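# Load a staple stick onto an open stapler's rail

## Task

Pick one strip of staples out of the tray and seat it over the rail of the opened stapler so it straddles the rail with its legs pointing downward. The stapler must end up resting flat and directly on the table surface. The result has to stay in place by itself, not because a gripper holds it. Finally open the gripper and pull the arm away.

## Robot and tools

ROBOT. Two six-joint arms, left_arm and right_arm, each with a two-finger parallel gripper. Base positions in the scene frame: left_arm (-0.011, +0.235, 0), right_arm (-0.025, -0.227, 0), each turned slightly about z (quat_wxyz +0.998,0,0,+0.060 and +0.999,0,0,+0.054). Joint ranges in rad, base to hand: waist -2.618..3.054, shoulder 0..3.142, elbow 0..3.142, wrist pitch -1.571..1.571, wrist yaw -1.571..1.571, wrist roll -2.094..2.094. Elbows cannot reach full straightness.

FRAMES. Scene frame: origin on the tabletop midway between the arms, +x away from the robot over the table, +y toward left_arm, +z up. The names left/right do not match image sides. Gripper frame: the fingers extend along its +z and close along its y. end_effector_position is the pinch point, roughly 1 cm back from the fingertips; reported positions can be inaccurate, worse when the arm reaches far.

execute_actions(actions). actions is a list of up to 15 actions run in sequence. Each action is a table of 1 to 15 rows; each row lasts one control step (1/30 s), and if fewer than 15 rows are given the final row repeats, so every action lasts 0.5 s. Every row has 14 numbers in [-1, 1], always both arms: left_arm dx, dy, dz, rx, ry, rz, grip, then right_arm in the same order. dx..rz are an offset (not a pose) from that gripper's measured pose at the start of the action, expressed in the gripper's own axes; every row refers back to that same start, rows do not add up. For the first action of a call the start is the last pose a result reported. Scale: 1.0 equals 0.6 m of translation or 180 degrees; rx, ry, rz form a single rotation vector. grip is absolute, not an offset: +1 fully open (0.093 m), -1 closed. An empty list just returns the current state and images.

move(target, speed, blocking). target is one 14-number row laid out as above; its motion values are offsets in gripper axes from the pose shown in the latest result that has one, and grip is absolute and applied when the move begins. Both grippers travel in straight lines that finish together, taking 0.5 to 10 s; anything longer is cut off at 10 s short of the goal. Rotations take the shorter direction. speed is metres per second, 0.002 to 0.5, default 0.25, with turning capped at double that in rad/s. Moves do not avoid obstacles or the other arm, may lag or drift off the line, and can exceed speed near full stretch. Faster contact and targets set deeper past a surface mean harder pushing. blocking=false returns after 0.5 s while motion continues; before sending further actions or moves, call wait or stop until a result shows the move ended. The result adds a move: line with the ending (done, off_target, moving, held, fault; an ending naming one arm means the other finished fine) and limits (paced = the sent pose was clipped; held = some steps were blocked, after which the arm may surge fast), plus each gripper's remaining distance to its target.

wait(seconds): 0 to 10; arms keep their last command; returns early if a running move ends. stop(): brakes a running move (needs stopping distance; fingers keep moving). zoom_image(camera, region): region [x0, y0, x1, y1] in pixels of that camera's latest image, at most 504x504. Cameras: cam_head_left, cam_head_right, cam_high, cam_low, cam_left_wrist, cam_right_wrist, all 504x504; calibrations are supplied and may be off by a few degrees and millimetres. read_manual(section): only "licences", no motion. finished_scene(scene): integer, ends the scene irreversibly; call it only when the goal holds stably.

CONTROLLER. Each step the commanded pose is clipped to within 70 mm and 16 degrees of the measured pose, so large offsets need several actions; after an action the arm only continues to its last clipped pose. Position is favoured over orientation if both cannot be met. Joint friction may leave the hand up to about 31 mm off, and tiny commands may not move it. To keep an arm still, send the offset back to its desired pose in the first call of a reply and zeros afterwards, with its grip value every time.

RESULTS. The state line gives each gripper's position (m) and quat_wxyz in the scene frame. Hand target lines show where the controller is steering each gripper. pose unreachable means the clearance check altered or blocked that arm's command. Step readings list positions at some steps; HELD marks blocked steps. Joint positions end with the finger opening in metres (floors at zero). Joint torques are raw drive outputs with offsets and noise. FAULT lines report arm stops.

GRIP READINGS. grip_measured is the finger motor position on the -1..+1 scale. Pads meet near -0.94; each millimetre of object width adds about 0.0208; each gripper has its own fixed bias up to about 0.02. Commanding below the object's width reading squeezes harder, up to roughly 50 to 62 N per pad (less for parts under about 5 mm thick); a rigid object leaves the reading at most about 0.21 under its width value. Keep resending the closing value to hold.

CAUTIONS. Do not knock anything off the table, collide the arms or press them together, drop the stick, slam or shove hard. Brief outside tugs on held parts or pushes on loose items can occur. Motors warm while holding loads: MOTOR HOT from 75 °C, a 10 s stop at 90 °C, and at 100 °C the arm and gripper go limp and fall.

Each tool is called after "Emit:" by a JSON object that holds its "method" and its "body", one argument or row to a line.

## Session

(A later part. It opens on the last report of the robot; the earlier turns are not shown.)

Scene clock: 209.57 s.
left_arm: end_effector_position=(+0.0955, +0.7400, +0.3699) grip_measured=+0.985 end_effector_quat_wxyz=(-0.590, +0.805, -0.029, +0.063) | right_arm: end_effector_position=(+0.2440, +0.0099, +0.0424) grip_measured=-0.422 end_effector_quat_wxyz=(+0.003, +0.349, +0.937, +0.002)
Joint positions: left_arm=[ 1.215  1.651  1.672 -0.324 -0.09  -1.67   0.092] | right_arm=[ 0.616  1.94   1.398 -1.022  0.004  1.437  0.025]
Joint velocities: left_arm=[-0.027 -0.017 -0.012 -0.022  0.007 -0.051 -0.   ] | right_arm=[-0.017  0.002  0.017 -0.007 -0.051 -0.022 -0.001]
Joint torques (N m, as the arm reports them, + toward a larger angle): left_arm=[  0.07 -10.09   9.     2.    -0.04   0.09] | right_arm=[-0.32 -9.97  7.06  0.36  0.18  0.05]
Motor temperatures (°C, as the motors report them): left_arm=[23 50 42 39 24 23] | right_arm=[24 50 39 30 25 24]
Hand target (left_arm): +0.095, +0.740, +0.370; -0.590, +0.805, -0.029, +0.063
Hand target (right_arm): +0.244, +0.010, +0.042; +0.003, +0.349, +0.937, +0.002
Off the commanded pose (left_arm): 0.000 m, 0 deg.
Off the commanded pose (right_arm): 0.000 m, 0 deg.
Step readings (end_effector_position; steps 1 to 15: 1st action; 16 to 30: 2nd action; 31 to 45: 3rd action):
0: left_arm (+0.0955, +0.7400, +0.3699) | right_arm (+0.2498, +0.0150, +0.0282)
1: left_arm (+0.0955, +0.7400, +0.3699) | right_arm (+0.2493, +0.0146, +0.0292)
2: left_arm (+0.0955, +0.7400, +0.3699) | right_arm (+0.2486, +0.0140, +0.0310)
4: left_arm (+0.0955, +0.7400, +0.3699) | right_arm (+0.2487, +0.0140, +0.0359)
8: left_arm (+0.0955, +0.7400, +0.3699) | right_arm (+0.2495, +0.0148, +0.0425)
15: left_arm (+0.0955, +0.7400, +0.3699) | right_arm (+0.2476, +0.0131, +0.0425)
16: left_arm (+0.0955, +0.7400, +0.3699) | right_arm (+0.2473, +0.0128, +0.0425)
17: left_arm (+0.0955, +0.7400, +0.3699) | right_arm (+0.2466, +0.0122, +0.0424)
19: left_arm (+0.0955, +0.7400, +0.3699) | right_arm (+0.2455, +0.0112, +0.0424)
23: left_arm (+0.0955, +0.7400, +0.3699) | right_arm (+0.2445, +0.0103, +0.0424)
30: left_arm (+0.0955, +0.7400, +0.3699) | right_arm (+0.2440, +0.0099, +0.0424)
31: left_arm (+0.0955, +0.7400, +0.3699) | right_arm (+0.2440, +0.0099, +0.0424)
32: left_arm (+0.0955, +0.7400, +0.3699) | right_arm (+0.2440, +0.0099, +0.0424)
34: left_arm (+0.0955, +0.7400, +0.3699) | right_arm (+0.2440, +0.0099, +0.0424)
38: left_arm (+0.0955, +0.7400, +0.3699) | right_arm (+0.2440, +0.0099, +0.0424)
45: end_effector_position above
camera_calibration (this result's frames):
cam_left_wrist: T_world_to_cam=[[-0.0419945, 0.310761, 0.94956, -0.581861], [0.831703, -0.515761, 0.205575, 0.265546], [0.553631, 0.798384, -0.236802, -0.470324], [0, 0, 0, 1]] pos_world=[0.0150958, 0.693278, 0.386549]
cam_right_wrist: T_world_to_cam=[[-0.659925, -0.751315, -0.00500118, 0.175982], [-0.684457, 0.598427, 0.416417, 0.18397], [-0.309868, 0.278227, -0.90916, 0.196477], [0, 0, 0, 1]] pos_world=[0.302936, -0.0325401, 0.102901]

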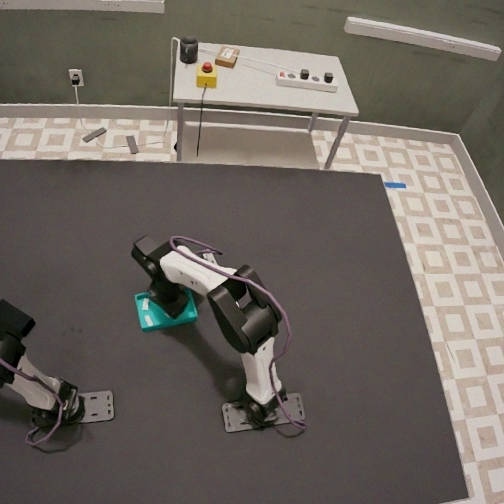

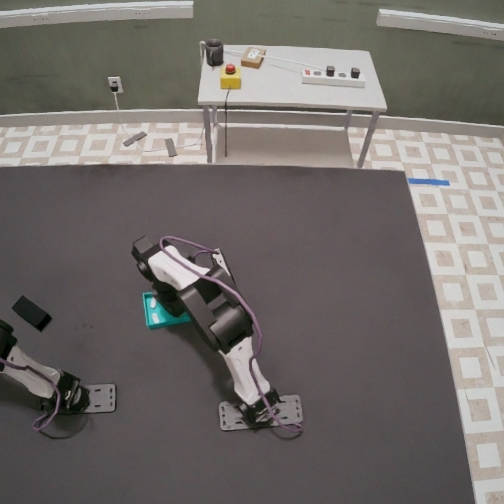

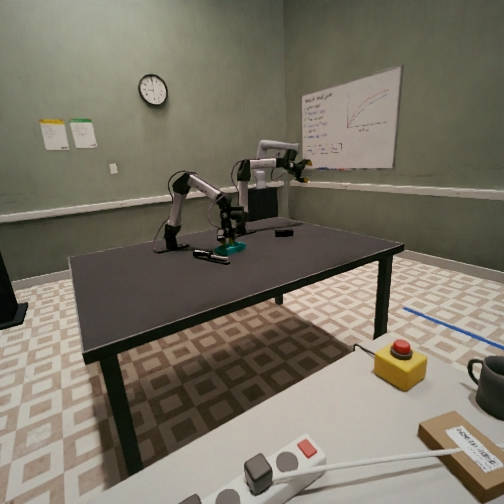

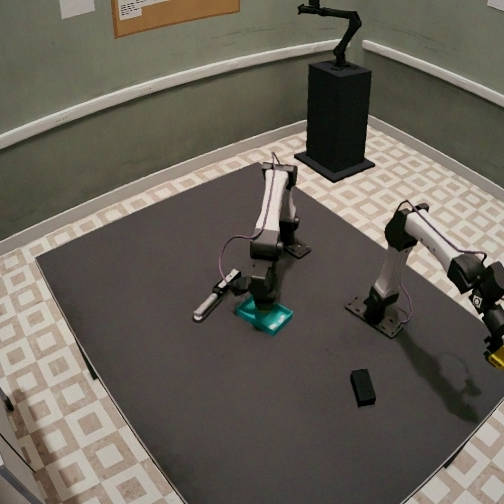

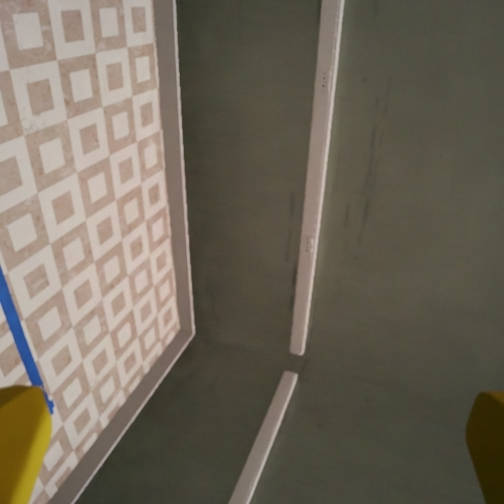

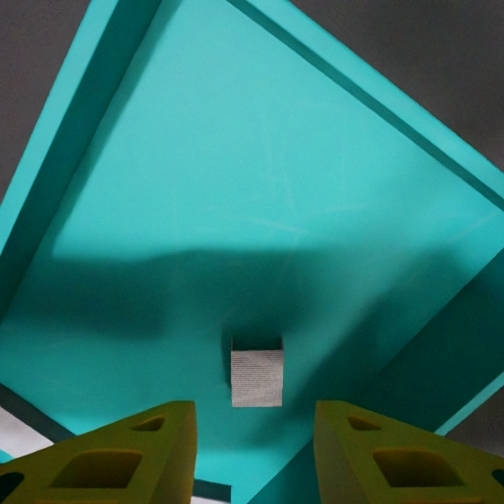

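Emit:
{"method": "execute_actions", "body": {
  "actions": [
    [[0,0,0,0,0,0,1,0,-0.018,0.045,0,0,0,-0.42]],
    [[0,0,0,0,0,0,1,0,0,0,0,0,0,-0.42]]
  ]
}}

Scene clock: 214.90 s.
left_arm: end_effector_position=(+0.0955, +0.7400, +0.3699) grip_measured=+0.985 end_effector_quat_wxyz=(-0.590, +0.805, -0.029, +0.063) | right_arm: end_effector_position=(+0.2415, +0.0084, +0.0281) grip_measured=-0.422 end_effector_quat_wxyz=(+0.009, +0.349, +0.937, +0.015)
Joint positions: left_arm=[ 1.215  1.651  1.672 -0.324 -0.09  -1.67   0.092] | right_arm=[ 0.616  1.924  1.316 -0.928  0.001  1.438  0.025]
Joint velocities: left_arm=[ 0.007  0.002 -0.002  0.037  0.022  0.022  0.   ] | right_arm=[ 0.012  0.017 -0.002  0.007 -0.022  0.095  0.   ]
Joint torques (N m, as the arm reports them, + toward a larger angle): left_arm=[  0.17 -10.16   8.94   2.    -0.04   0.11] | right_arm=[-0.24 -9.75  7.04  0.37  0.16  0.04]
Motor temperatures (°C, as the motors report them): left_arm=[23 50 42 39 24 23] | right_arm=[24 49 39 30 25 24]
Hand target (left_arm): +0.095, +0.740, +0.370; -0.590, +0.805, -0.029, +0.063
Hand target (right_arm): +0.242, +0.008, +0.028; +0.009, +0.349, +0.937, +0.015
Off the commanded pose (left_arm): 0.000 m, 0 deg.
Off the commanded pose (right_arm): 0.000 m, 0 deg.
Step readings (end_effector_position; steps 1 to 15: 1st action; 16 to 30: 2nd action):
0: left_arm (+0.0955, +0.7400, +0.3699) | right_arm (+0.2440, +0.0099, +0.0424)
1: left_arm (+0.0955, +0.7400, +0.3699) | right_arm (+0.2442, +0.0100, +0.0399)
2: left_arm (+0.0955, +0.7400, +0.3699) | right_arm (+0.2432, +0.0091, +0.0358)
4: left_arm (+0.0955, +0.7400, +0.3699) | right_arm (+0.2388, +0.0063, +0.0309)
8: left_arm (+0.0955, +0.7400, +0.3699) | right_arm (+0.2401, +0.0072, +0.0289)
15: left_arm (+0.0955, +0.7400, +0.3699) | right_arm (+0.2415, +0.0084, +0.0281)
16: left_arm (+0.0955, +0.7400, +0.3699) | right_arm (+0.2415, +0.0084, +0.0281)
17: left_arm (+0.0955, +0.7400, +0.3699) | right_arm (+0.2415, +0.0084, +0.0281)
19: left_arm (+0.0955, +0.7400, +0.3699) | right_arm (+0.2415, +0.0084, +0.0281)
23: left_arm (+0.0955, +0.7400, +0.3699) | right_arm (+0.2415, +0.0084, +0.0281)
30: end_effector_position above
camera_calibration (this result's frames):
cam_left_wrist: T_world_to_cam=[[-0.0419945, 0.310761, 0.94956, -0.581861], [0.831703, -0.515761, 0.205575, 0.265546], [0.553631, 0.798384, -0.236802, -0.470324], [0, 0, 0, 1]] pos_world=[0.0150958, 0.693278, 0.386549]
cam_right_wrist: T_world_to_cam=[[-0.659823, -0.750728, -0.032251, 0.173901], [-0.691871, 0.590228, 0.415867, 0.191009], [-0.293168, 0.296712, -0.908853, 0.178925], [0, 0, 0, 1]] pos_world=[0.299352, -0.0352757, 0.0887908]

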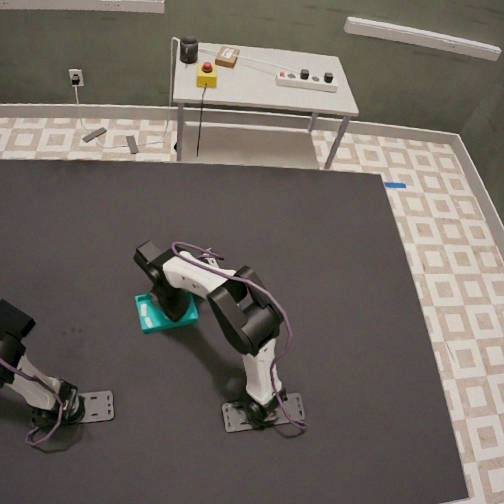

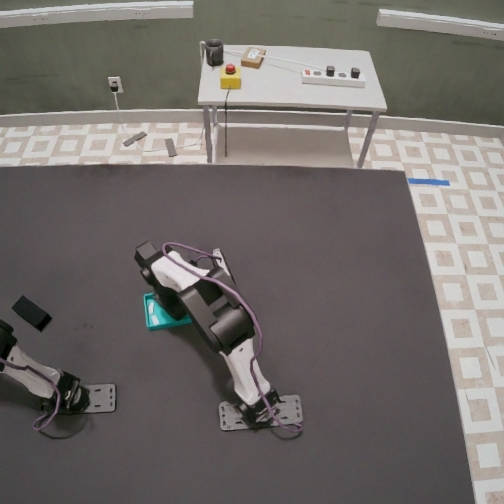

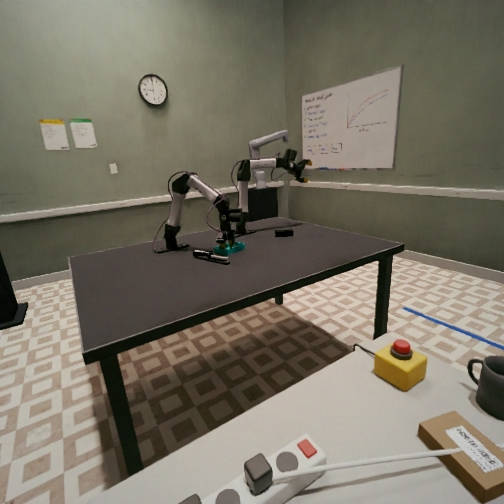

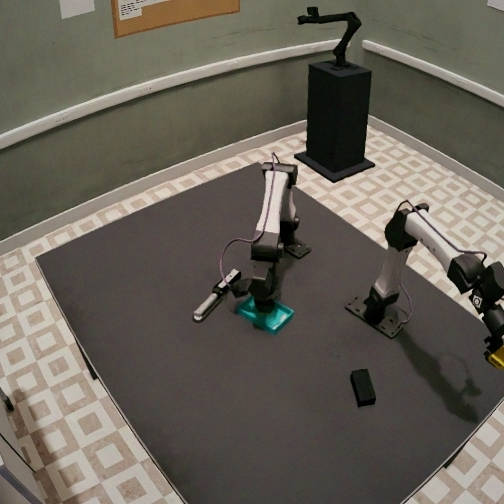

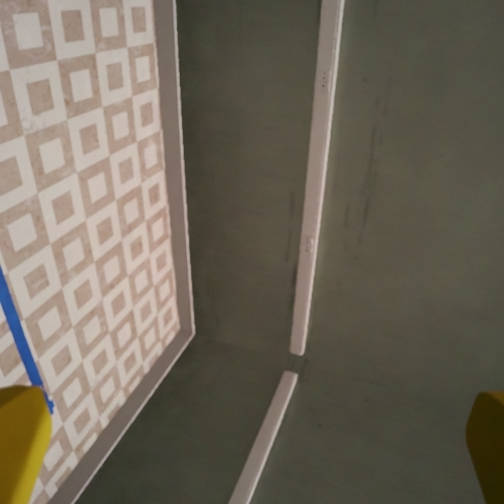

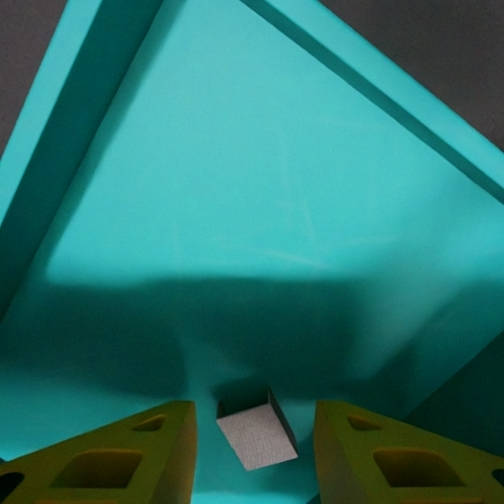

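Emit:
{"method": "execute_actions", "body": {
  "actions": [
    [[0,0,0,0,0,0,1,0,0,0,0,0,0,-0.6]],
    [[0,0,0,0,0,0,1,0,0,0,0,0,0,-0.8]]
  ]
}}

Emit:
{"method": "move", "body": {
  "target": [0,0,0,0,0,0,1,0,0,-0.1,0.01,0,0,-0.8],
  "speed": 0.12
}}

Scene clock: 222.17 s.
left_arm: end_effector_position=(+0.0955, +0.7400, +0.3699) grip_measured=+0.985 end_effector_quat_wxyz=(-0.590, +0.805, -0.029, +0.063) | right_arm: end_effector_position=(+0.2415, +0.0084, +0.0281) grip_measured=-0.798 end_effector_quat_wxyz=(+0.009, +0.349, +0.937, +0.015)
Joint positions: left_arm=[ 1.215  1.651  1.672 -0.324 -0.09  -1.67   0.092] | right_arm=[ 0.616  1.924  1.316 -0.928  0.001  1.438  0.007]
Joint velocities: left_arm=[-0.007  0.012 -0.007 -0.022  0.051 -0.037  0.   ] | right_arm=[-0.012  0.027 -0.002 -0.007  0.051  0.037 -0.   ]
Joint torques (N m, as the arm reports them, + toward a larger angle): left_arm=[  0.11 -10.17   8.98   2.    -0.03   0.1 ] | right_arm=[-0.35 -9.63  6.95  0.37  0.17  0.06]
Motor temperatures (°C, as the motors report them): left_arm=[23 50 42 40 24 23] | right_arm=[24 49 39 30 25 24]
Hand target (left_arm): +0.095, +0.740, +0.370; -0.590, +0.805, -0.029, +0.063
Hand target (right_arm): +0.242, +0.008, +0.028; +0.009, +0.349, +0.937, +0.015
Off the commanded pose (left_arm): 0.000 m, 0 deg.
Off the commanded pose (right_arm): 0.000 m, 0 deg.
Step readings (end_effector_position; steps 1 to 15: 1st action; 16 to 30: 2nd action):
0: left_arm (+0.0955, +0.7400, +0.3699) | right_arm (+0.2415, +0.0084, +0.0281)
1: left_arm (+0.0955, +0.7400, +0.3699) | right_arm (+0.2415, +0.0084, +0.0281)
2: left_arm (+0.0955, +0.7400, +0.3699) | right_arm (+0.2415, +0.0084, +0.0281)
4: left_arm (+0.0955, +0.7400, +0.3699) | right_arm (+0.2415, +0.0084, +0.0281)
8: left_arm (+0.0955, +0.7400, +0.3699) | right_arm (+0.2415, +0.0084, +0.0281)
15: left_arm (+0.0955, +0.7400, +0.3699) | right_arm (+0.2415, +0.0084, +0.0281)
16: left_arm (+0.0955, +0.7400, +0.3699) | right_arm (+0.2415, +0.0084, +0.0281)
17: left_arm (+0.0955, +0.7400, +0.3699) | right_arm (+0.2415, +0.0084, +0.0281)
19: left_arm (+0.0955, +0.7400, +0.3699) | right_arm (+0.2415, +0.0084, +0.0281)
23: left_arm (+0.0955, +0.7400, +0.3699) | right_arm (+0.2415, +0.0084, +0.0281)
30: end_effector_position above
camera_calibration (this result's frames):
cam_left_wrist: T_world_to_cam=[[-0.0419945, 0.310761, 0.94956, -0.581861], [0.831703, -0.515761, 0.205575, 0.265546], [0.553631, 0.798384, -0.236802, -0.470324], [0, 0, 0, 1]] pos_world=[0.0150958, 0.693278, 0.386549]
cam_right_wrist: T_world_to_cam=[[-0.659823, -0.750728, -0.032251, 0.173901], [-0.691871, 0.590228, 0.415867, 0.191009], [-0.293168, 0.296712, -0.908853, 0.178925], [0, 0, 0, 1]] pos_world=[0.299352, -0.0352757, 0.0887908]

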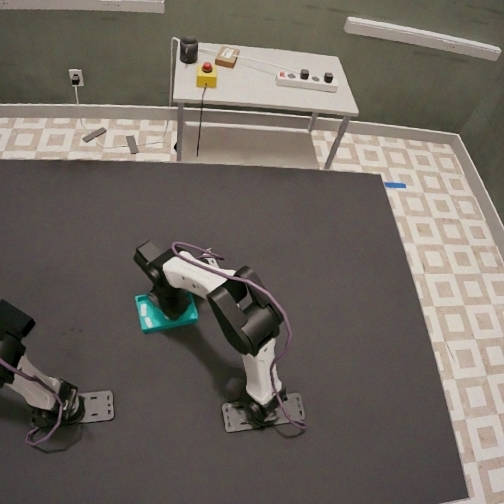

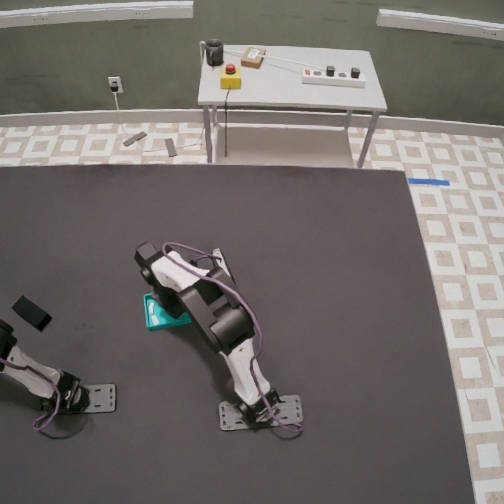

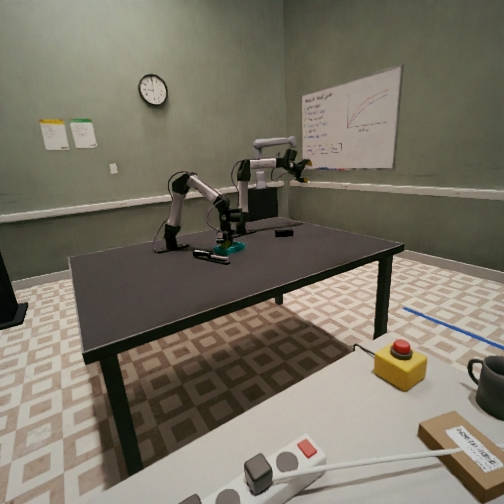

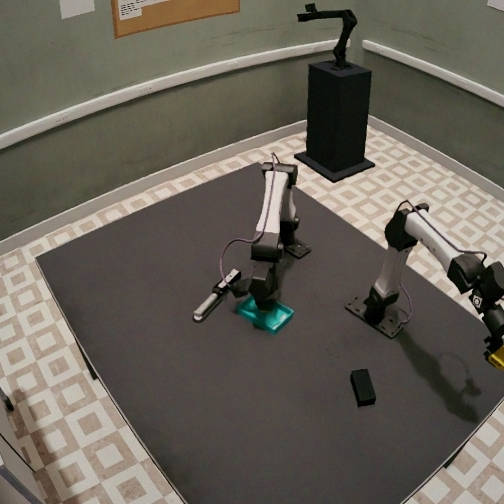

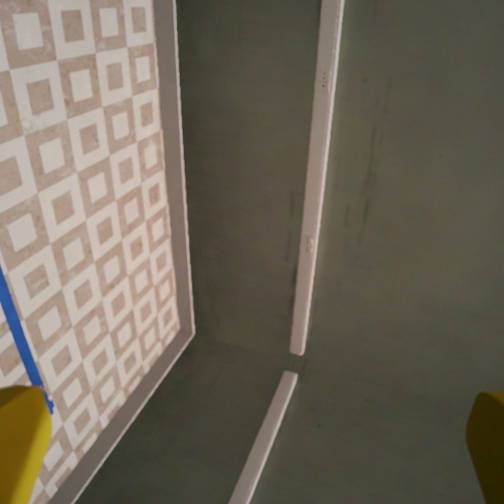

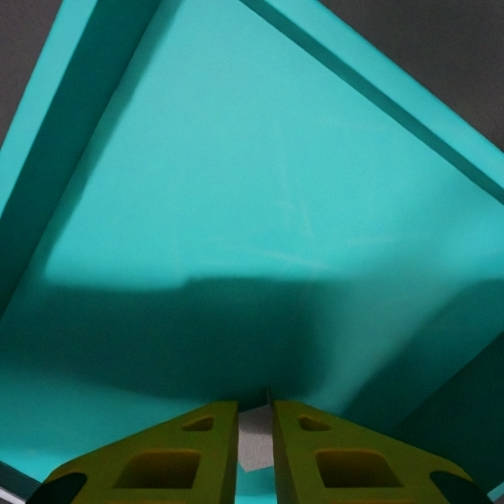

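Scene clock: 223.27 s.
left_arm: end_effector_position=(+0.0955, +0.7400, +0.3699) grip_measured=+0.985 end_effector_quat_wxyz=(-0.590, +0.805, -0.029, +0.063) | right_arm: end_effector_position=(+0.2389, +0.0060, +0.0825) grip_measured=-0.798 end_effector_quat_wxyz=(-0.000, +0.349, +0.937, -0.002)
Joint positions: left_arm=[ 1.215  1.651  1.672 -0.324 -0.09  -1.67   0.092] | right_arm=[ 0.616  1.891  1.495 -1.179  0.001  1.438  0.007]
Joint velocities: left_arm=[ 0.007 -0.012 -0.007 -0.037 -0.037 -0.007  0.001] | right_arm=[-0.002 -0.007 -0.007  0.051 -0.037 -0.066  0.   ]
Joint torques (N m, as the arm reports them, + toward a larger angle): left_arm=[  0.15 -10.09   8.93   2.03  -0.04   0.09] | right_arm=[-0.24 -9.98  8.66  0.24  0.23  0.05]
Motor temperatures (°C, as the motors report them): left_arm=[23 50 42 40 24 23] | right_arm=[24 49 39 30 25 24]
Hand target (left_arm): +0.095, +0.740, +0.370; -0.590, +0.805, -0.029, +0.063
Hand target (right_arm): +0.240, +0.006, +0.088; +0.003, +0.349, +0.937, +0.000
Off the commanded pose (left_arm): 0.000 m, 0 deg.
Off the commanded pose (right_arm): 0.006 m, 0 deg.
move: done
camera_calibration (this result's frames):
cam_left_wrist: T_world_to_cam=[[-0.0419945, 0.310761, 0.94956, -0.581861], [0.831703, -0.515761, 0.205575, 0.265546], [0.553631, 0.798384, -0.236802, -0.470324], [0, 0, 0, 1]] pos_world=[0.0150958, 0.693278, 0.386549]
cam_right_wrist: T_world_to_cam=[[-0.660205, -0.751065, 0.00558882, 0.169099], [-0.679917, 0.600792, 0.42043, 0.164639], [-0.319128, 0.27377, -0.907308, 0.234489], [0, 0, 0, 1]] pos_world=[0.298413, -0.0361054, 0.142589]

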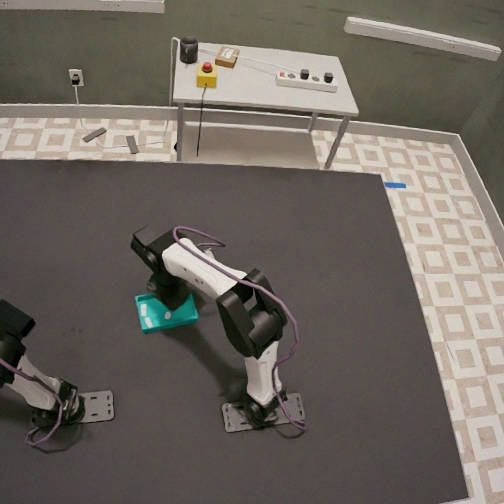

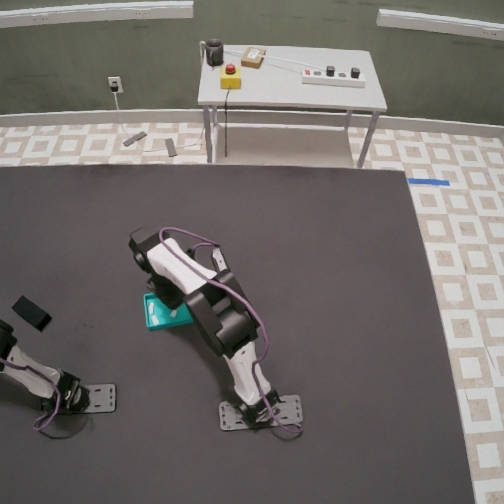

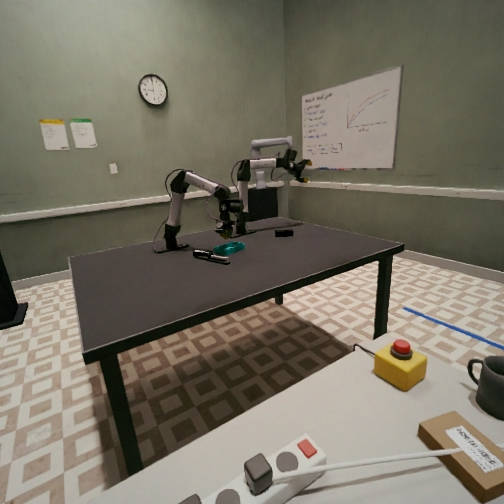

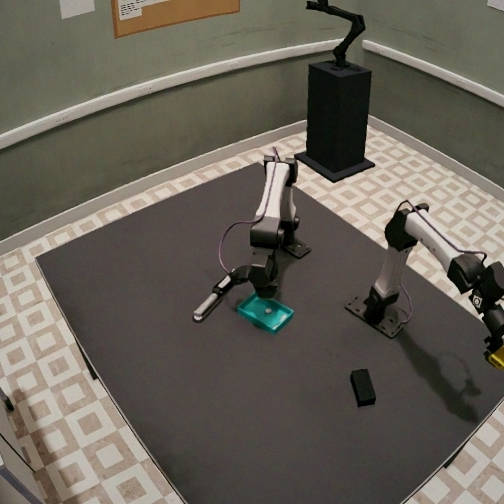

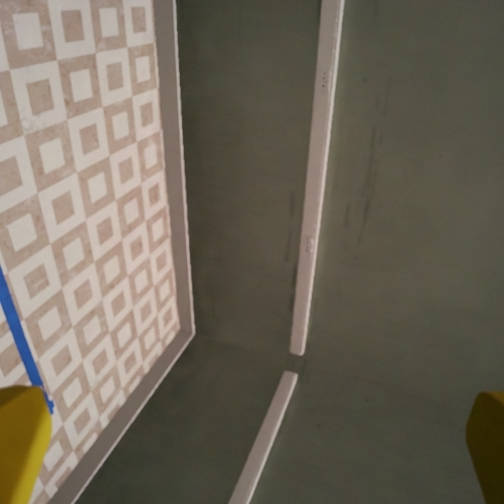

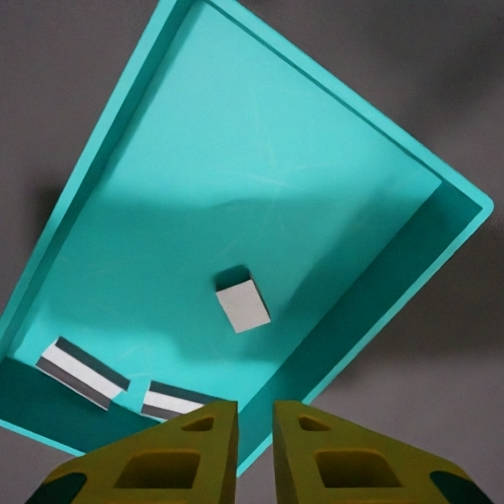

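Emit:
{"method": "move", "body": {
  "target": [0,0,0,0,0,0,1,-0.002,0.011,0.02,0,0,-0.183,-0.42],
  "speed": 0.15
}}

Scene clock: 243.37 s.
left_arm: end_effector_position=(+0.0955, +0.7400, +0.3699) grip_measured=+0.985 end_effector_quat_wxyz=(-0.590, +0.805, -0.029, +0.063) | right_arm: end_effector_position=(+0.2432, +0.0098, +0.0778) grip_measured=-0.422 end_effector_quat_wxyz=(+0.003, +0.075, +0.997, +0.002)
Joint positions: left_arm=[ 1.215  1.651  1.672 -0.324 -0.09  -1.67   0.092] | right_arm=[ 0.616  1.906  1.495 -1.153  0.001  0.874  0.025]
Joint velocities: left_arm=[-0.002 -0.002 -0.012  0.022  0.022 -0.037  0.   ] | right_arm=[ 0.002 -0.012 -0.007  0.022 -0.037 -0.051 -0.001]
Joint torques (N m, as the arm reports them, + toward a larger angle): left_arm=[  0.16 -10.17   8.95   2.01  -0.03   0.1 ] | right_arm=[-0.32 -8.45  7.08  0.5   0.15 -0.09]
Motor temperatures (°C, as the motors report them): left_arm=[23 50 42 40 24 23] | right_arm=[24 49 41 29 25 24]
Hand target (left_arm): +0.095, +0.740, +0.370; -0.590, +0.805, -0.029, +0.063
Hand target (right_arm): +0.244, +0.010, +0.071; -0.001, +0.070, +0.998, -0.002
Off the commanded pose (left_arm): 0.000 m, 0 deg.
Off the commanded pose (right_arm): 0.007 m, 1 deg.
move: done
camera_calibration (this result's frames):
cam_left_wrist: T_world_to_cam=[[-0.0419945, 0.310761, 0.94956, -0.581861], [0.831703, -0.515761, 0.205575, 0.265546], [0.553631, 0.798384, -0.236802, -0.470324], [0, 0, 0, 1]] pos_world=[0.0150958, 0.693278, 0.386549]
cam_right_wrist: T_world_to_cam=[[-0.156634, -0.98765, -0.00358064, 0.055388], [-0.898458, 0.140981, 0.415809, 0.225278], [-0.410169, 0.0683468, -0.909445, 0.254872], [0, 0, 0, 1]] pos_world=[0.315619, 0.00552431, 0.138318]

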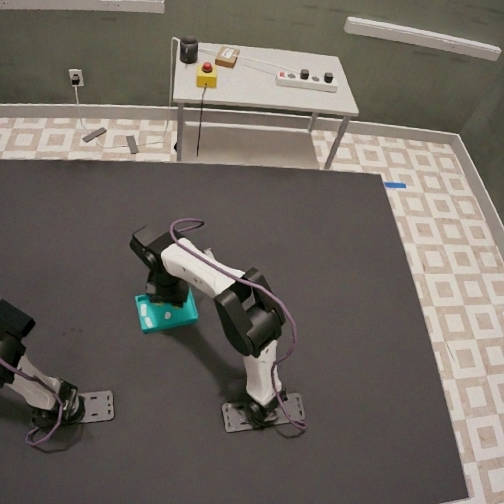

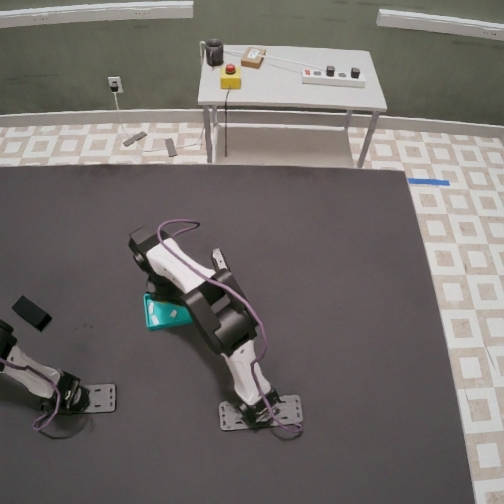

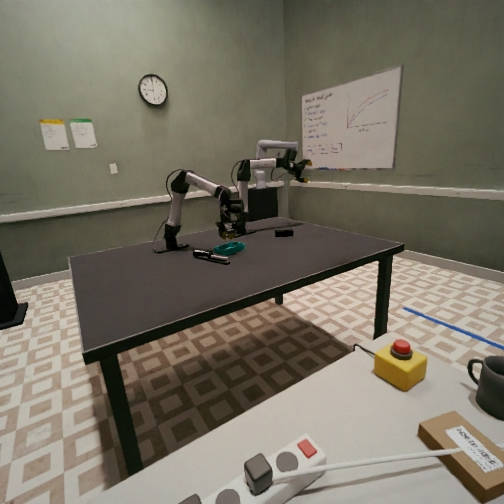

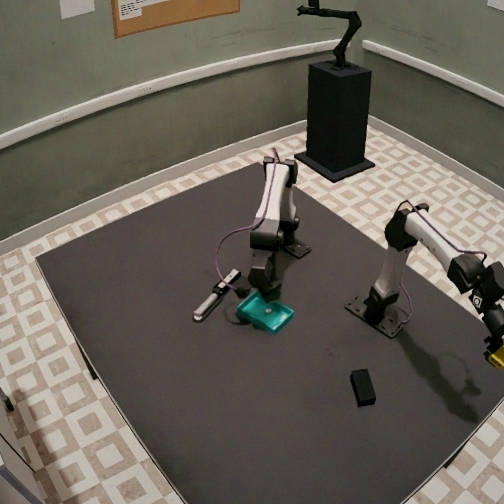

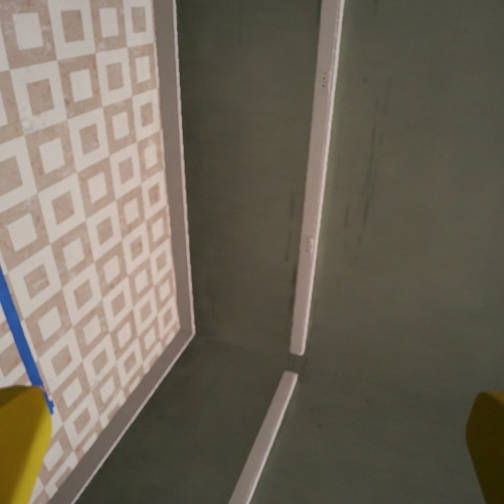

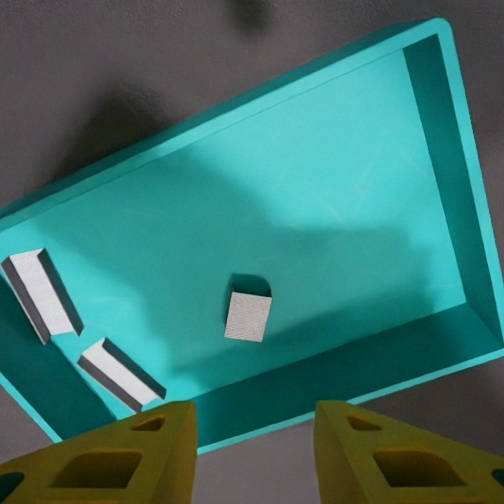

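Emit:
{"method": "move", "body": {
  "target": [0,0,0,0,0,0,1,0.006,0.003,0.062,0,0,0.03,-0.42],
  "speed": 0.12
}}

Scene clock: 257.00 s.
left_arm: end_effector_position=(+0.0955, +0.7400, +0.3699) grip_measured=+0.985 end_effector_quat_wxyz=(-0.590, +0.805, -0.029, +0.063) | right_arm: end_effector_position=(+0.2459, +0.0123, +0.0510) grip_measured=-0.422 end_effector_quat_wxyz=(+0.010, +0.122, +0.992, +0.011)
Joint positions: left_arm=[ 1.215  1.651  1.672 -0.324 -0.09  -1.67   0.092] | right_arm=[ 0.616  1.921  1.407 -1.026  0.001  0.969  0.025]
Joint velocities: left_arm=[ 0.012  0.012 -0.012  0.037 -0.037  0.022 -0.002] | right_arm=[-0.022  0.007 -0.012 -0.037 -0.051 -0.007 -0.001]
Joint torques (N m, as the arm reports them, + toward a larger angle): left_arm=[  0.11 -10.13   8.92   2.02  -0.05   0.09] | right_arm=[ 0.54 -8.59  5.44  0.48  0.17  0.1 ]
Motor temperatures (°C, as the motors report them): left_arm=[23 50 42 41 24 23] | right_arm=[24 48 41 29 25 24]
Hand target (left_arm): +0.095, +0.740, +0.370; -0.590, +0.805, -0.029, +0.063
Hand target (right_arm): +0.240, +0.012, +0.041; +0.003, +0.122, +0.993, +0.002
Off the commanded pose (left_arm): 0.000 m, 0 deg.
Off the commanded pose (right_arm): 0.012 m, 1 deg.
move: off_target (right_arm)
camera_calibration (this result's frames):
cam_left_wrist: T_world_to_cam=[[-0.0419945, 0.310761, 0.94956, -0.581861], [0.831703, -0.515761, 0.205575, 0.265546], [0.553631, 0.798384, -0.236802, -0.470324], [0, 0, 0, 1]] pos_world=[0.0150958, 0.693278, 0.386549]
cam_right_wrist: T_world_to_cam=[[-0.249736, -0.968039, -0.0230501, 0.0817793], [-0.887833, 0.219413, 0.404489, 0.235558], [-0.386503, 0.12148, -0.914253, 0.225236], [0, 0, 0, 1]] pos_world=[0.316614, 0.00011934, 0.112527]

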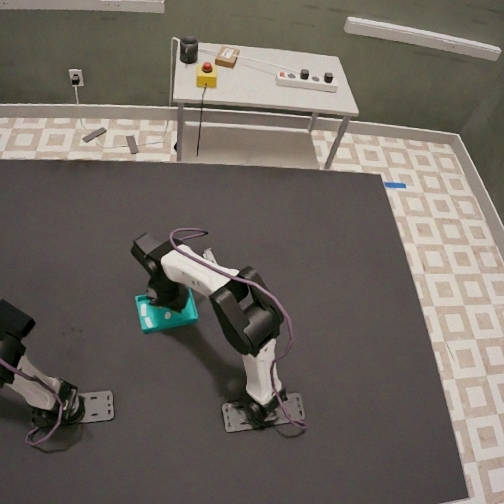

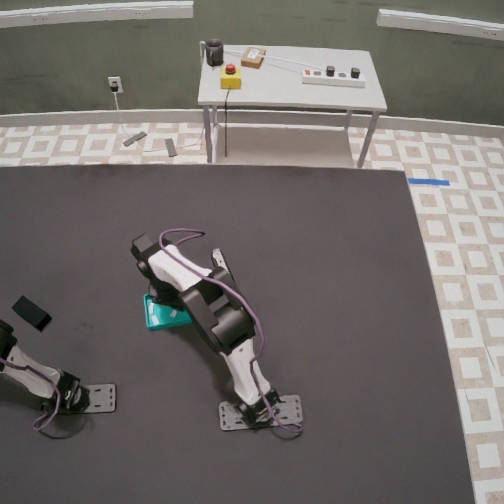

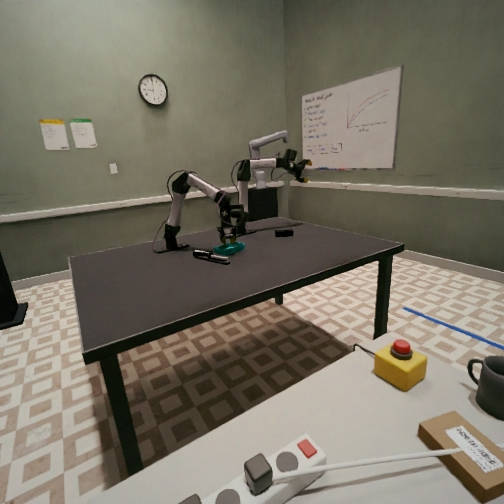

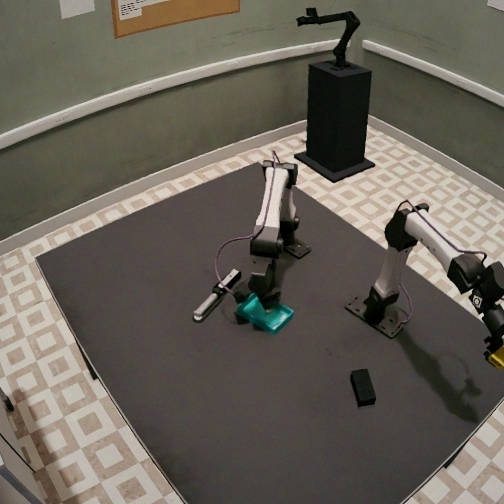

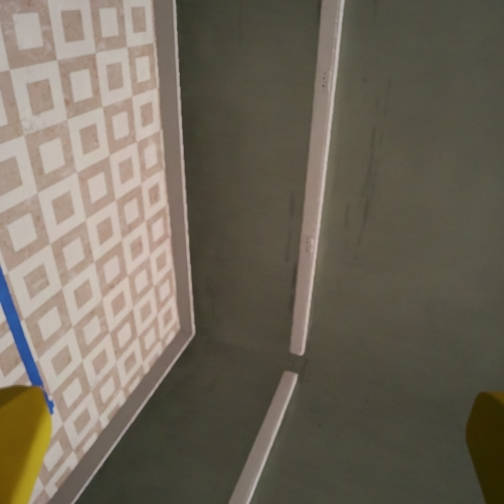

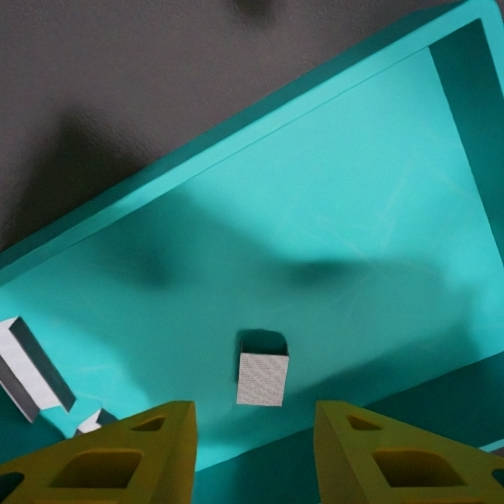

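Emit:
{"method": "execute_actions", "body": {
  "actions": [
    [[0,0,0,0,0,0,1,0.012,-0.012,0.035,0.006,0,0,-0.42]],
    [[0,0,0,0,0,0,1,0,0,0,0,0,0,-0.42]]
  ]
}}

Scene clock: 265.07 s.
left_arm: end_effector_position=(+0.0955, +0.7400, +0.3699) grip_measured=+0.985 end_effector_quat_wxyz=(-0.590, +0.805, -0.029, +0.063) | right_arm: end_effector_position=(+0.2411, +0.0080, +0.0364) grip_measured=-0.422 end_effector_quat_wxyz=(+0.009, +0.123, +0.992, +0.009)
Joint positions: left_arm=[ 1.215  1.651  1.672 -0.324 -0.09  -1.67   0.092] | right_arm=[ 0.616  1.919  1.344 -0.97   0.001  0.971  0.025]
Joint velocities: left_arm=[-0.007  0.002 -0.022 -0.007 -0.022 -0.007  0.   ] | right_arm=[-0.002  0.002  0.022 -0.007 -0.022 -0.037  0.   ]
Joint torques (N m, as the arm reports them, + toward a larger angle): left_arm=[  0.08 -10.12   8.97   2.01  -0.03   0.11] | right_arm=[-0.24 -9.87  6.97  0.44  0.15  0.04]
Motor temperatures (°C, as the motors report them): left_arm=[23 50 42 41 24 23] | right_arm=[24 48 40 29 25 24]
Hand target (left_arm): +0.095, +0.740, +0.370; -0.590, +0.805, -0.029, +0.063
Hand target (right_arm): +0.241, +0.008, +0.036; +0.009, +0.123, +0.992, +0.009
Off the commanded pose (left_arm): 0.000 m, 0 deg.
Off the commanded pose (right_arm): 0.000 m, 0 deg.
Step readings (end_effector_position; steps 1 to 15: 1st action; 16 to 30: 2nd action):
0: left_arm (+0.0955, +0.7400, +0.3699) | right_arm (+0.2462, +0.0125, +0.0510)
1: left_arm (+0.0955, +0.7400, +0.3699) | right_arm (+0.2462, +0.0125, +0.0491)
2: left_arm (+0.0955, +0.7400, +0.3699) | right_arm (+0.2455, +0.0119, +0.0462)
4: left_arm (+0.0955, +0.7400, +0.3699) | right_arm (+0.2411, +0.0080, +0.0396)
8: left_arm (+0.0955, +0.7400, +0.3699) | right_arm (+0.2386, +0.0058, +0.0363)
15: left_arm (+0.0955, +0.7400, +0.3699) | right_arm (+0.2411, +0.0080, +0.0364)
16: left_arm (+0.0955, +0.7400, +0.3699) | right_arm (+0.2411, +0.0080, +0.0364)
17: left_arm (+0.0955, +0.7400, +0.3699) | right_arm (+0.2411, +0.0080, +0.0364)
19: left_arm (+0.0955, +0.7400, +0.3699) | right_arm (+0.2411, +0.0080, +0.0364)
23: left_arm (+0.0955, +0.7400, +0.3699) | right_arm (+0.2411, +0.0080, +0.0364)
30: end_effector_position above
camera_calibration (this result's frames):
cam_left_wrist: T_world_to_cam=[[-0.0419945, 0.310761, 0.94956, -0.581861], [0.831703, -0.515761, 0.205575, 0.265546], [0.553631, 0.798384, -0.236802, -0.470324], [0, 0, 0, 1]] pos_world=[0.0150958, 0.693278, 0.386549]
cam_right_wrist: T_world_to_cam=[[-0.25166, -0.96763, -0.0189716, 0.0764441], [-0.88589, 0.22242, 0.407098, 0.237543], [-0.3897, 0.119257, -0.913187, 0.211293], [0, 0, 0, 1]] pos_world=[0.312016, -0.00406298, 0.0976971]

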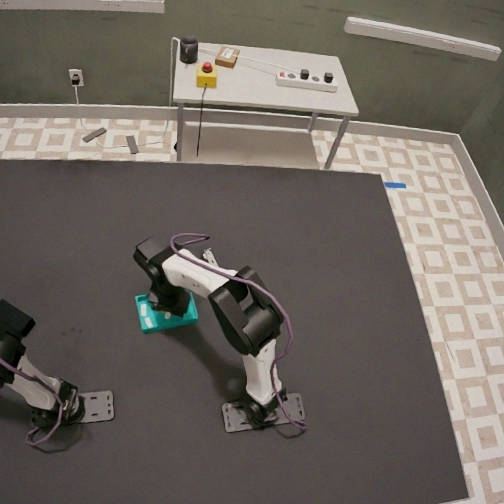

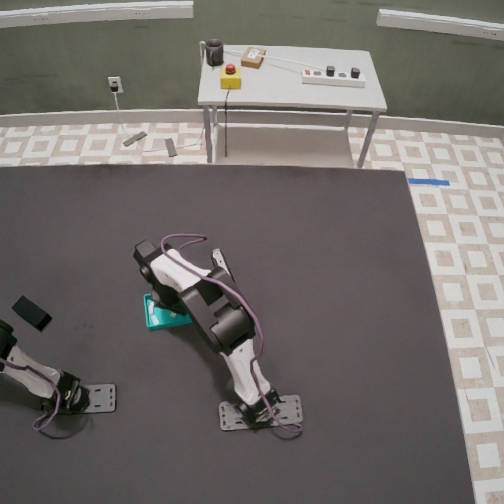

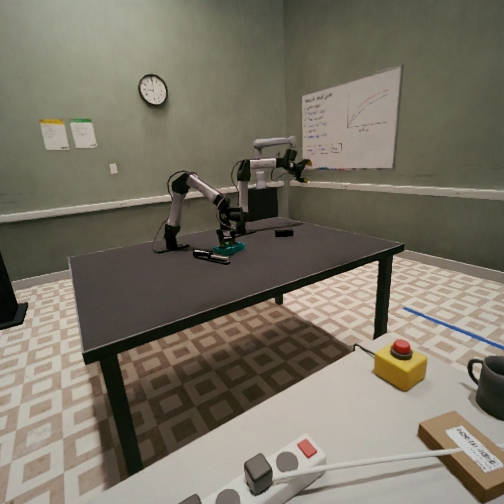

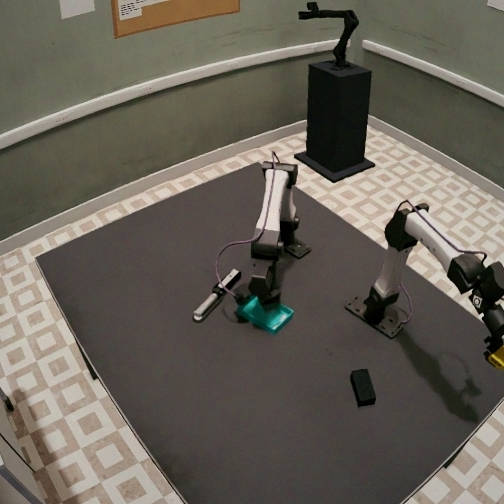

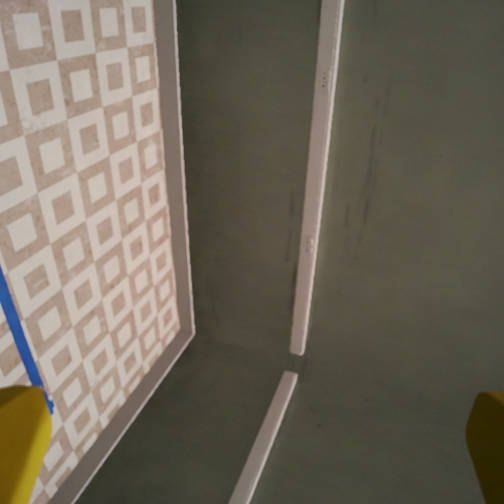

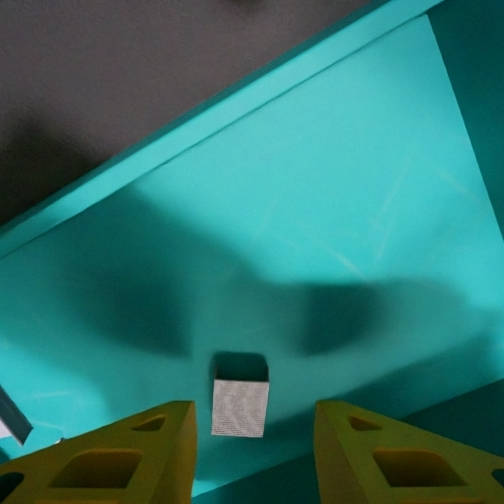

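Emit:
{"method": "execute_actions", "body": {
  "actions": [
    [[0,0,0,0,0,0,1,0.004,0,0.04,0.012,0,0,-0.42]],
    [[0,0,0,0,0,0,1,0,0,0,0,0,0,-0.42]]
  ]
}}

Scene clock: 271.83 s.
left_arm: end_effector_position=(+0.0955, +0.7400, +0.3699) grip_measured=+0.985 end_effector_quat_wxyz=(-0.590, +0.805, -0.029, +0.063) | right_arm: end_effector_position=(+0.2433, +0.0124, +0.0220) grip_measured=-0.422 end_effector_quat_wxyz=(+0.008, +0.123, +0.992, +0.004)
Joint positions: left_arm=[ 1.215  1.651  1.672 -0.324 -0.09  -1.67   0.092] | right_arm=[ 0.625  1.962  1.344 -0.936  0.008  0.978  0.025]
Joint velocities: left_arm=[-0.012 -0.017  0.002 -0.007  0.022  0.022  0.001] | right_arm=[-0.007  0.012 -0.012 -0.037 -0.066 -0.022 -0.   ]
Joint torques (N m, as the arm reports them, + toward a larger angle): left_arm=[  0.14 -10.16   8.94   2.01  -0.05   0.11] | right_arm=[ -0.21 -10.02   7.     0.36   0.17   0.03]
Motor temperatures (°C, as the motors report them): left_arm=[23 50 42 41 24 23] | right_arm=[24 48 40 29 25 24]
Hand target (left_arm): +0.095, +0.740, +0.370; -0.590, +0.805, -0.029, +0.063
Hand target (right_arm): +0.243, +0.012, +0.022; +0.008, +0.123, +0.992, +0.004
Off the commanded pose (left_arm): 0.000 m, 0 deg.
Off the commanded pose (right_arm): 0.000 m, 0 deg.
Step readings (end_effector_position; steps 1 to 15: 1st action; 16 to 30: 2nd action):
0: left_arm (+0.0955, +0.7400, +0.3699) | right_arm (+0.2411, +0.0080, +0.0364)
1: left_arm (+0.0955, +0.7400, +0.3699) | right_arm (+0.2414, +0.0082, +0.0355)
2: left_arm (+0.0955, +0.7400, +0.3699) | right_arm (+0.2422, +0.0092, +0.0337)
4: left_arm (+0.0955, +0.7400, +0.3699) | right_arm (+0.2425, +0.0107, +0.0283)
8: left_arm (+0.0955, +0.7400, +0.3699) | right_arm (+0.2422, +0.0117, +0.0220)
15: left_arm (+0.0955, +0.7400, +0.3699) | right_arm (+0.2433, +0.0124, +0.0220)
16: left_arm (+0.0955, +0.7400, +0.3699) | right_arm (+0.2433, +0.0124, +0.0220)
17: left_arm (+0.0955, +0.7400, +0.3699) | right_arm (+0.2433, +0.0124, +0.0220)
19: left_arm (+0.0955, +0.7400, +0.3699) | right_arm (+0.2433, +0.0124, +0.0220)
23: left_arm (+0.0955, +0.7400, +0.3699) | right_arm (+0.2433, +0.0124, +0.0220)
30: end_effector_position above
camera_calibration (this result's frames):
cam_left_wrist: T_world_to_cam=[[-0.0419945, 0.310761, 0.94956, -0.581861], [0.831703, -0.515761, 0.205575, 0.265546], [0.553631, 0.798384, -0.236802, -0.470324], [0, 0, 0, 1]] pos_world=[0.0150958, 0.693278, 0.386549]
cam_right_wrist: T_world_to_cam=[[-0.250352, -0.968125, -0.0076514, 0.0804571], [-0.885248, 0.225707, 0.406686, 0.244167], [-0.391995, 0.108588, -0.913536, 0.19923], [0, 0, 0, 1]] pos_world=[0.314388, 0.00114836, 0.0833203]

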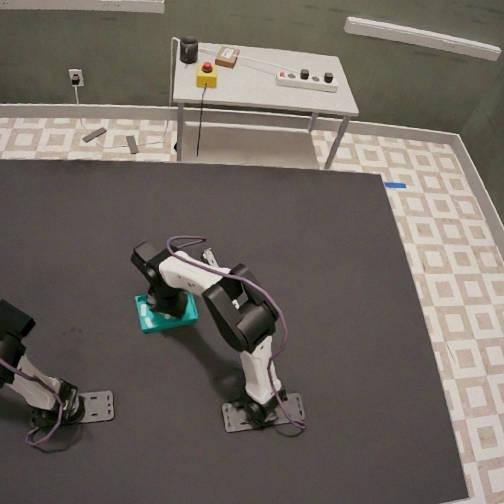

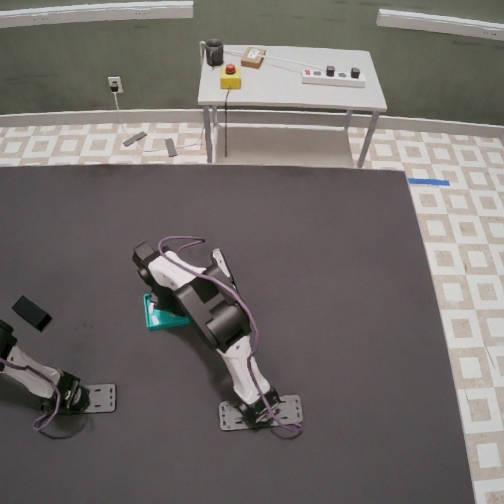

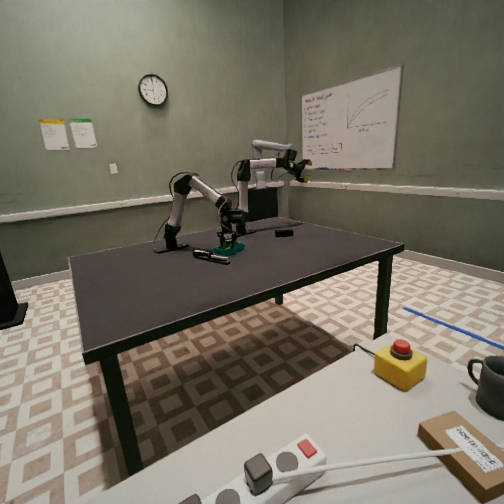

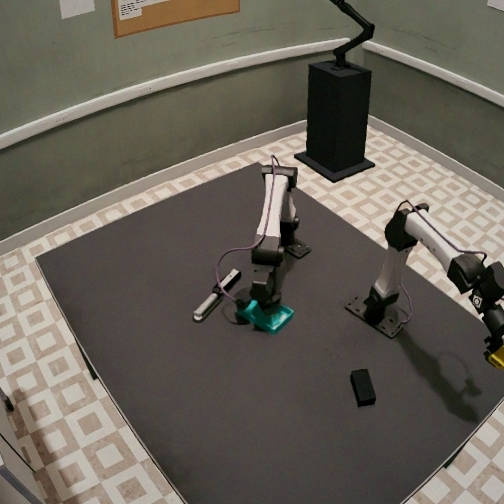

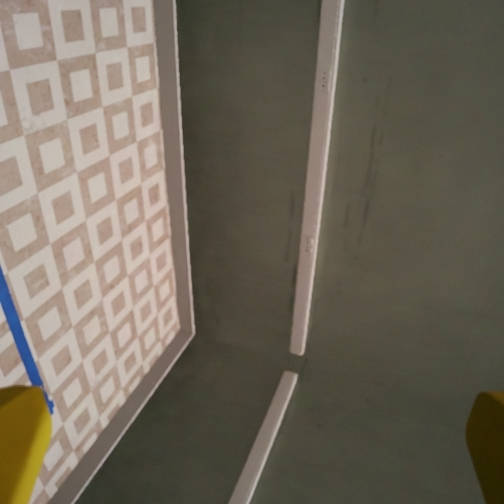

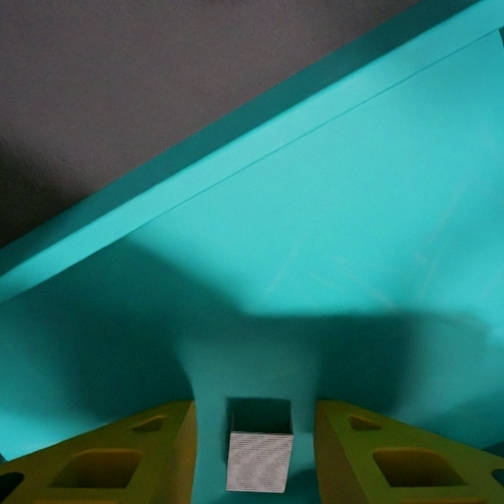

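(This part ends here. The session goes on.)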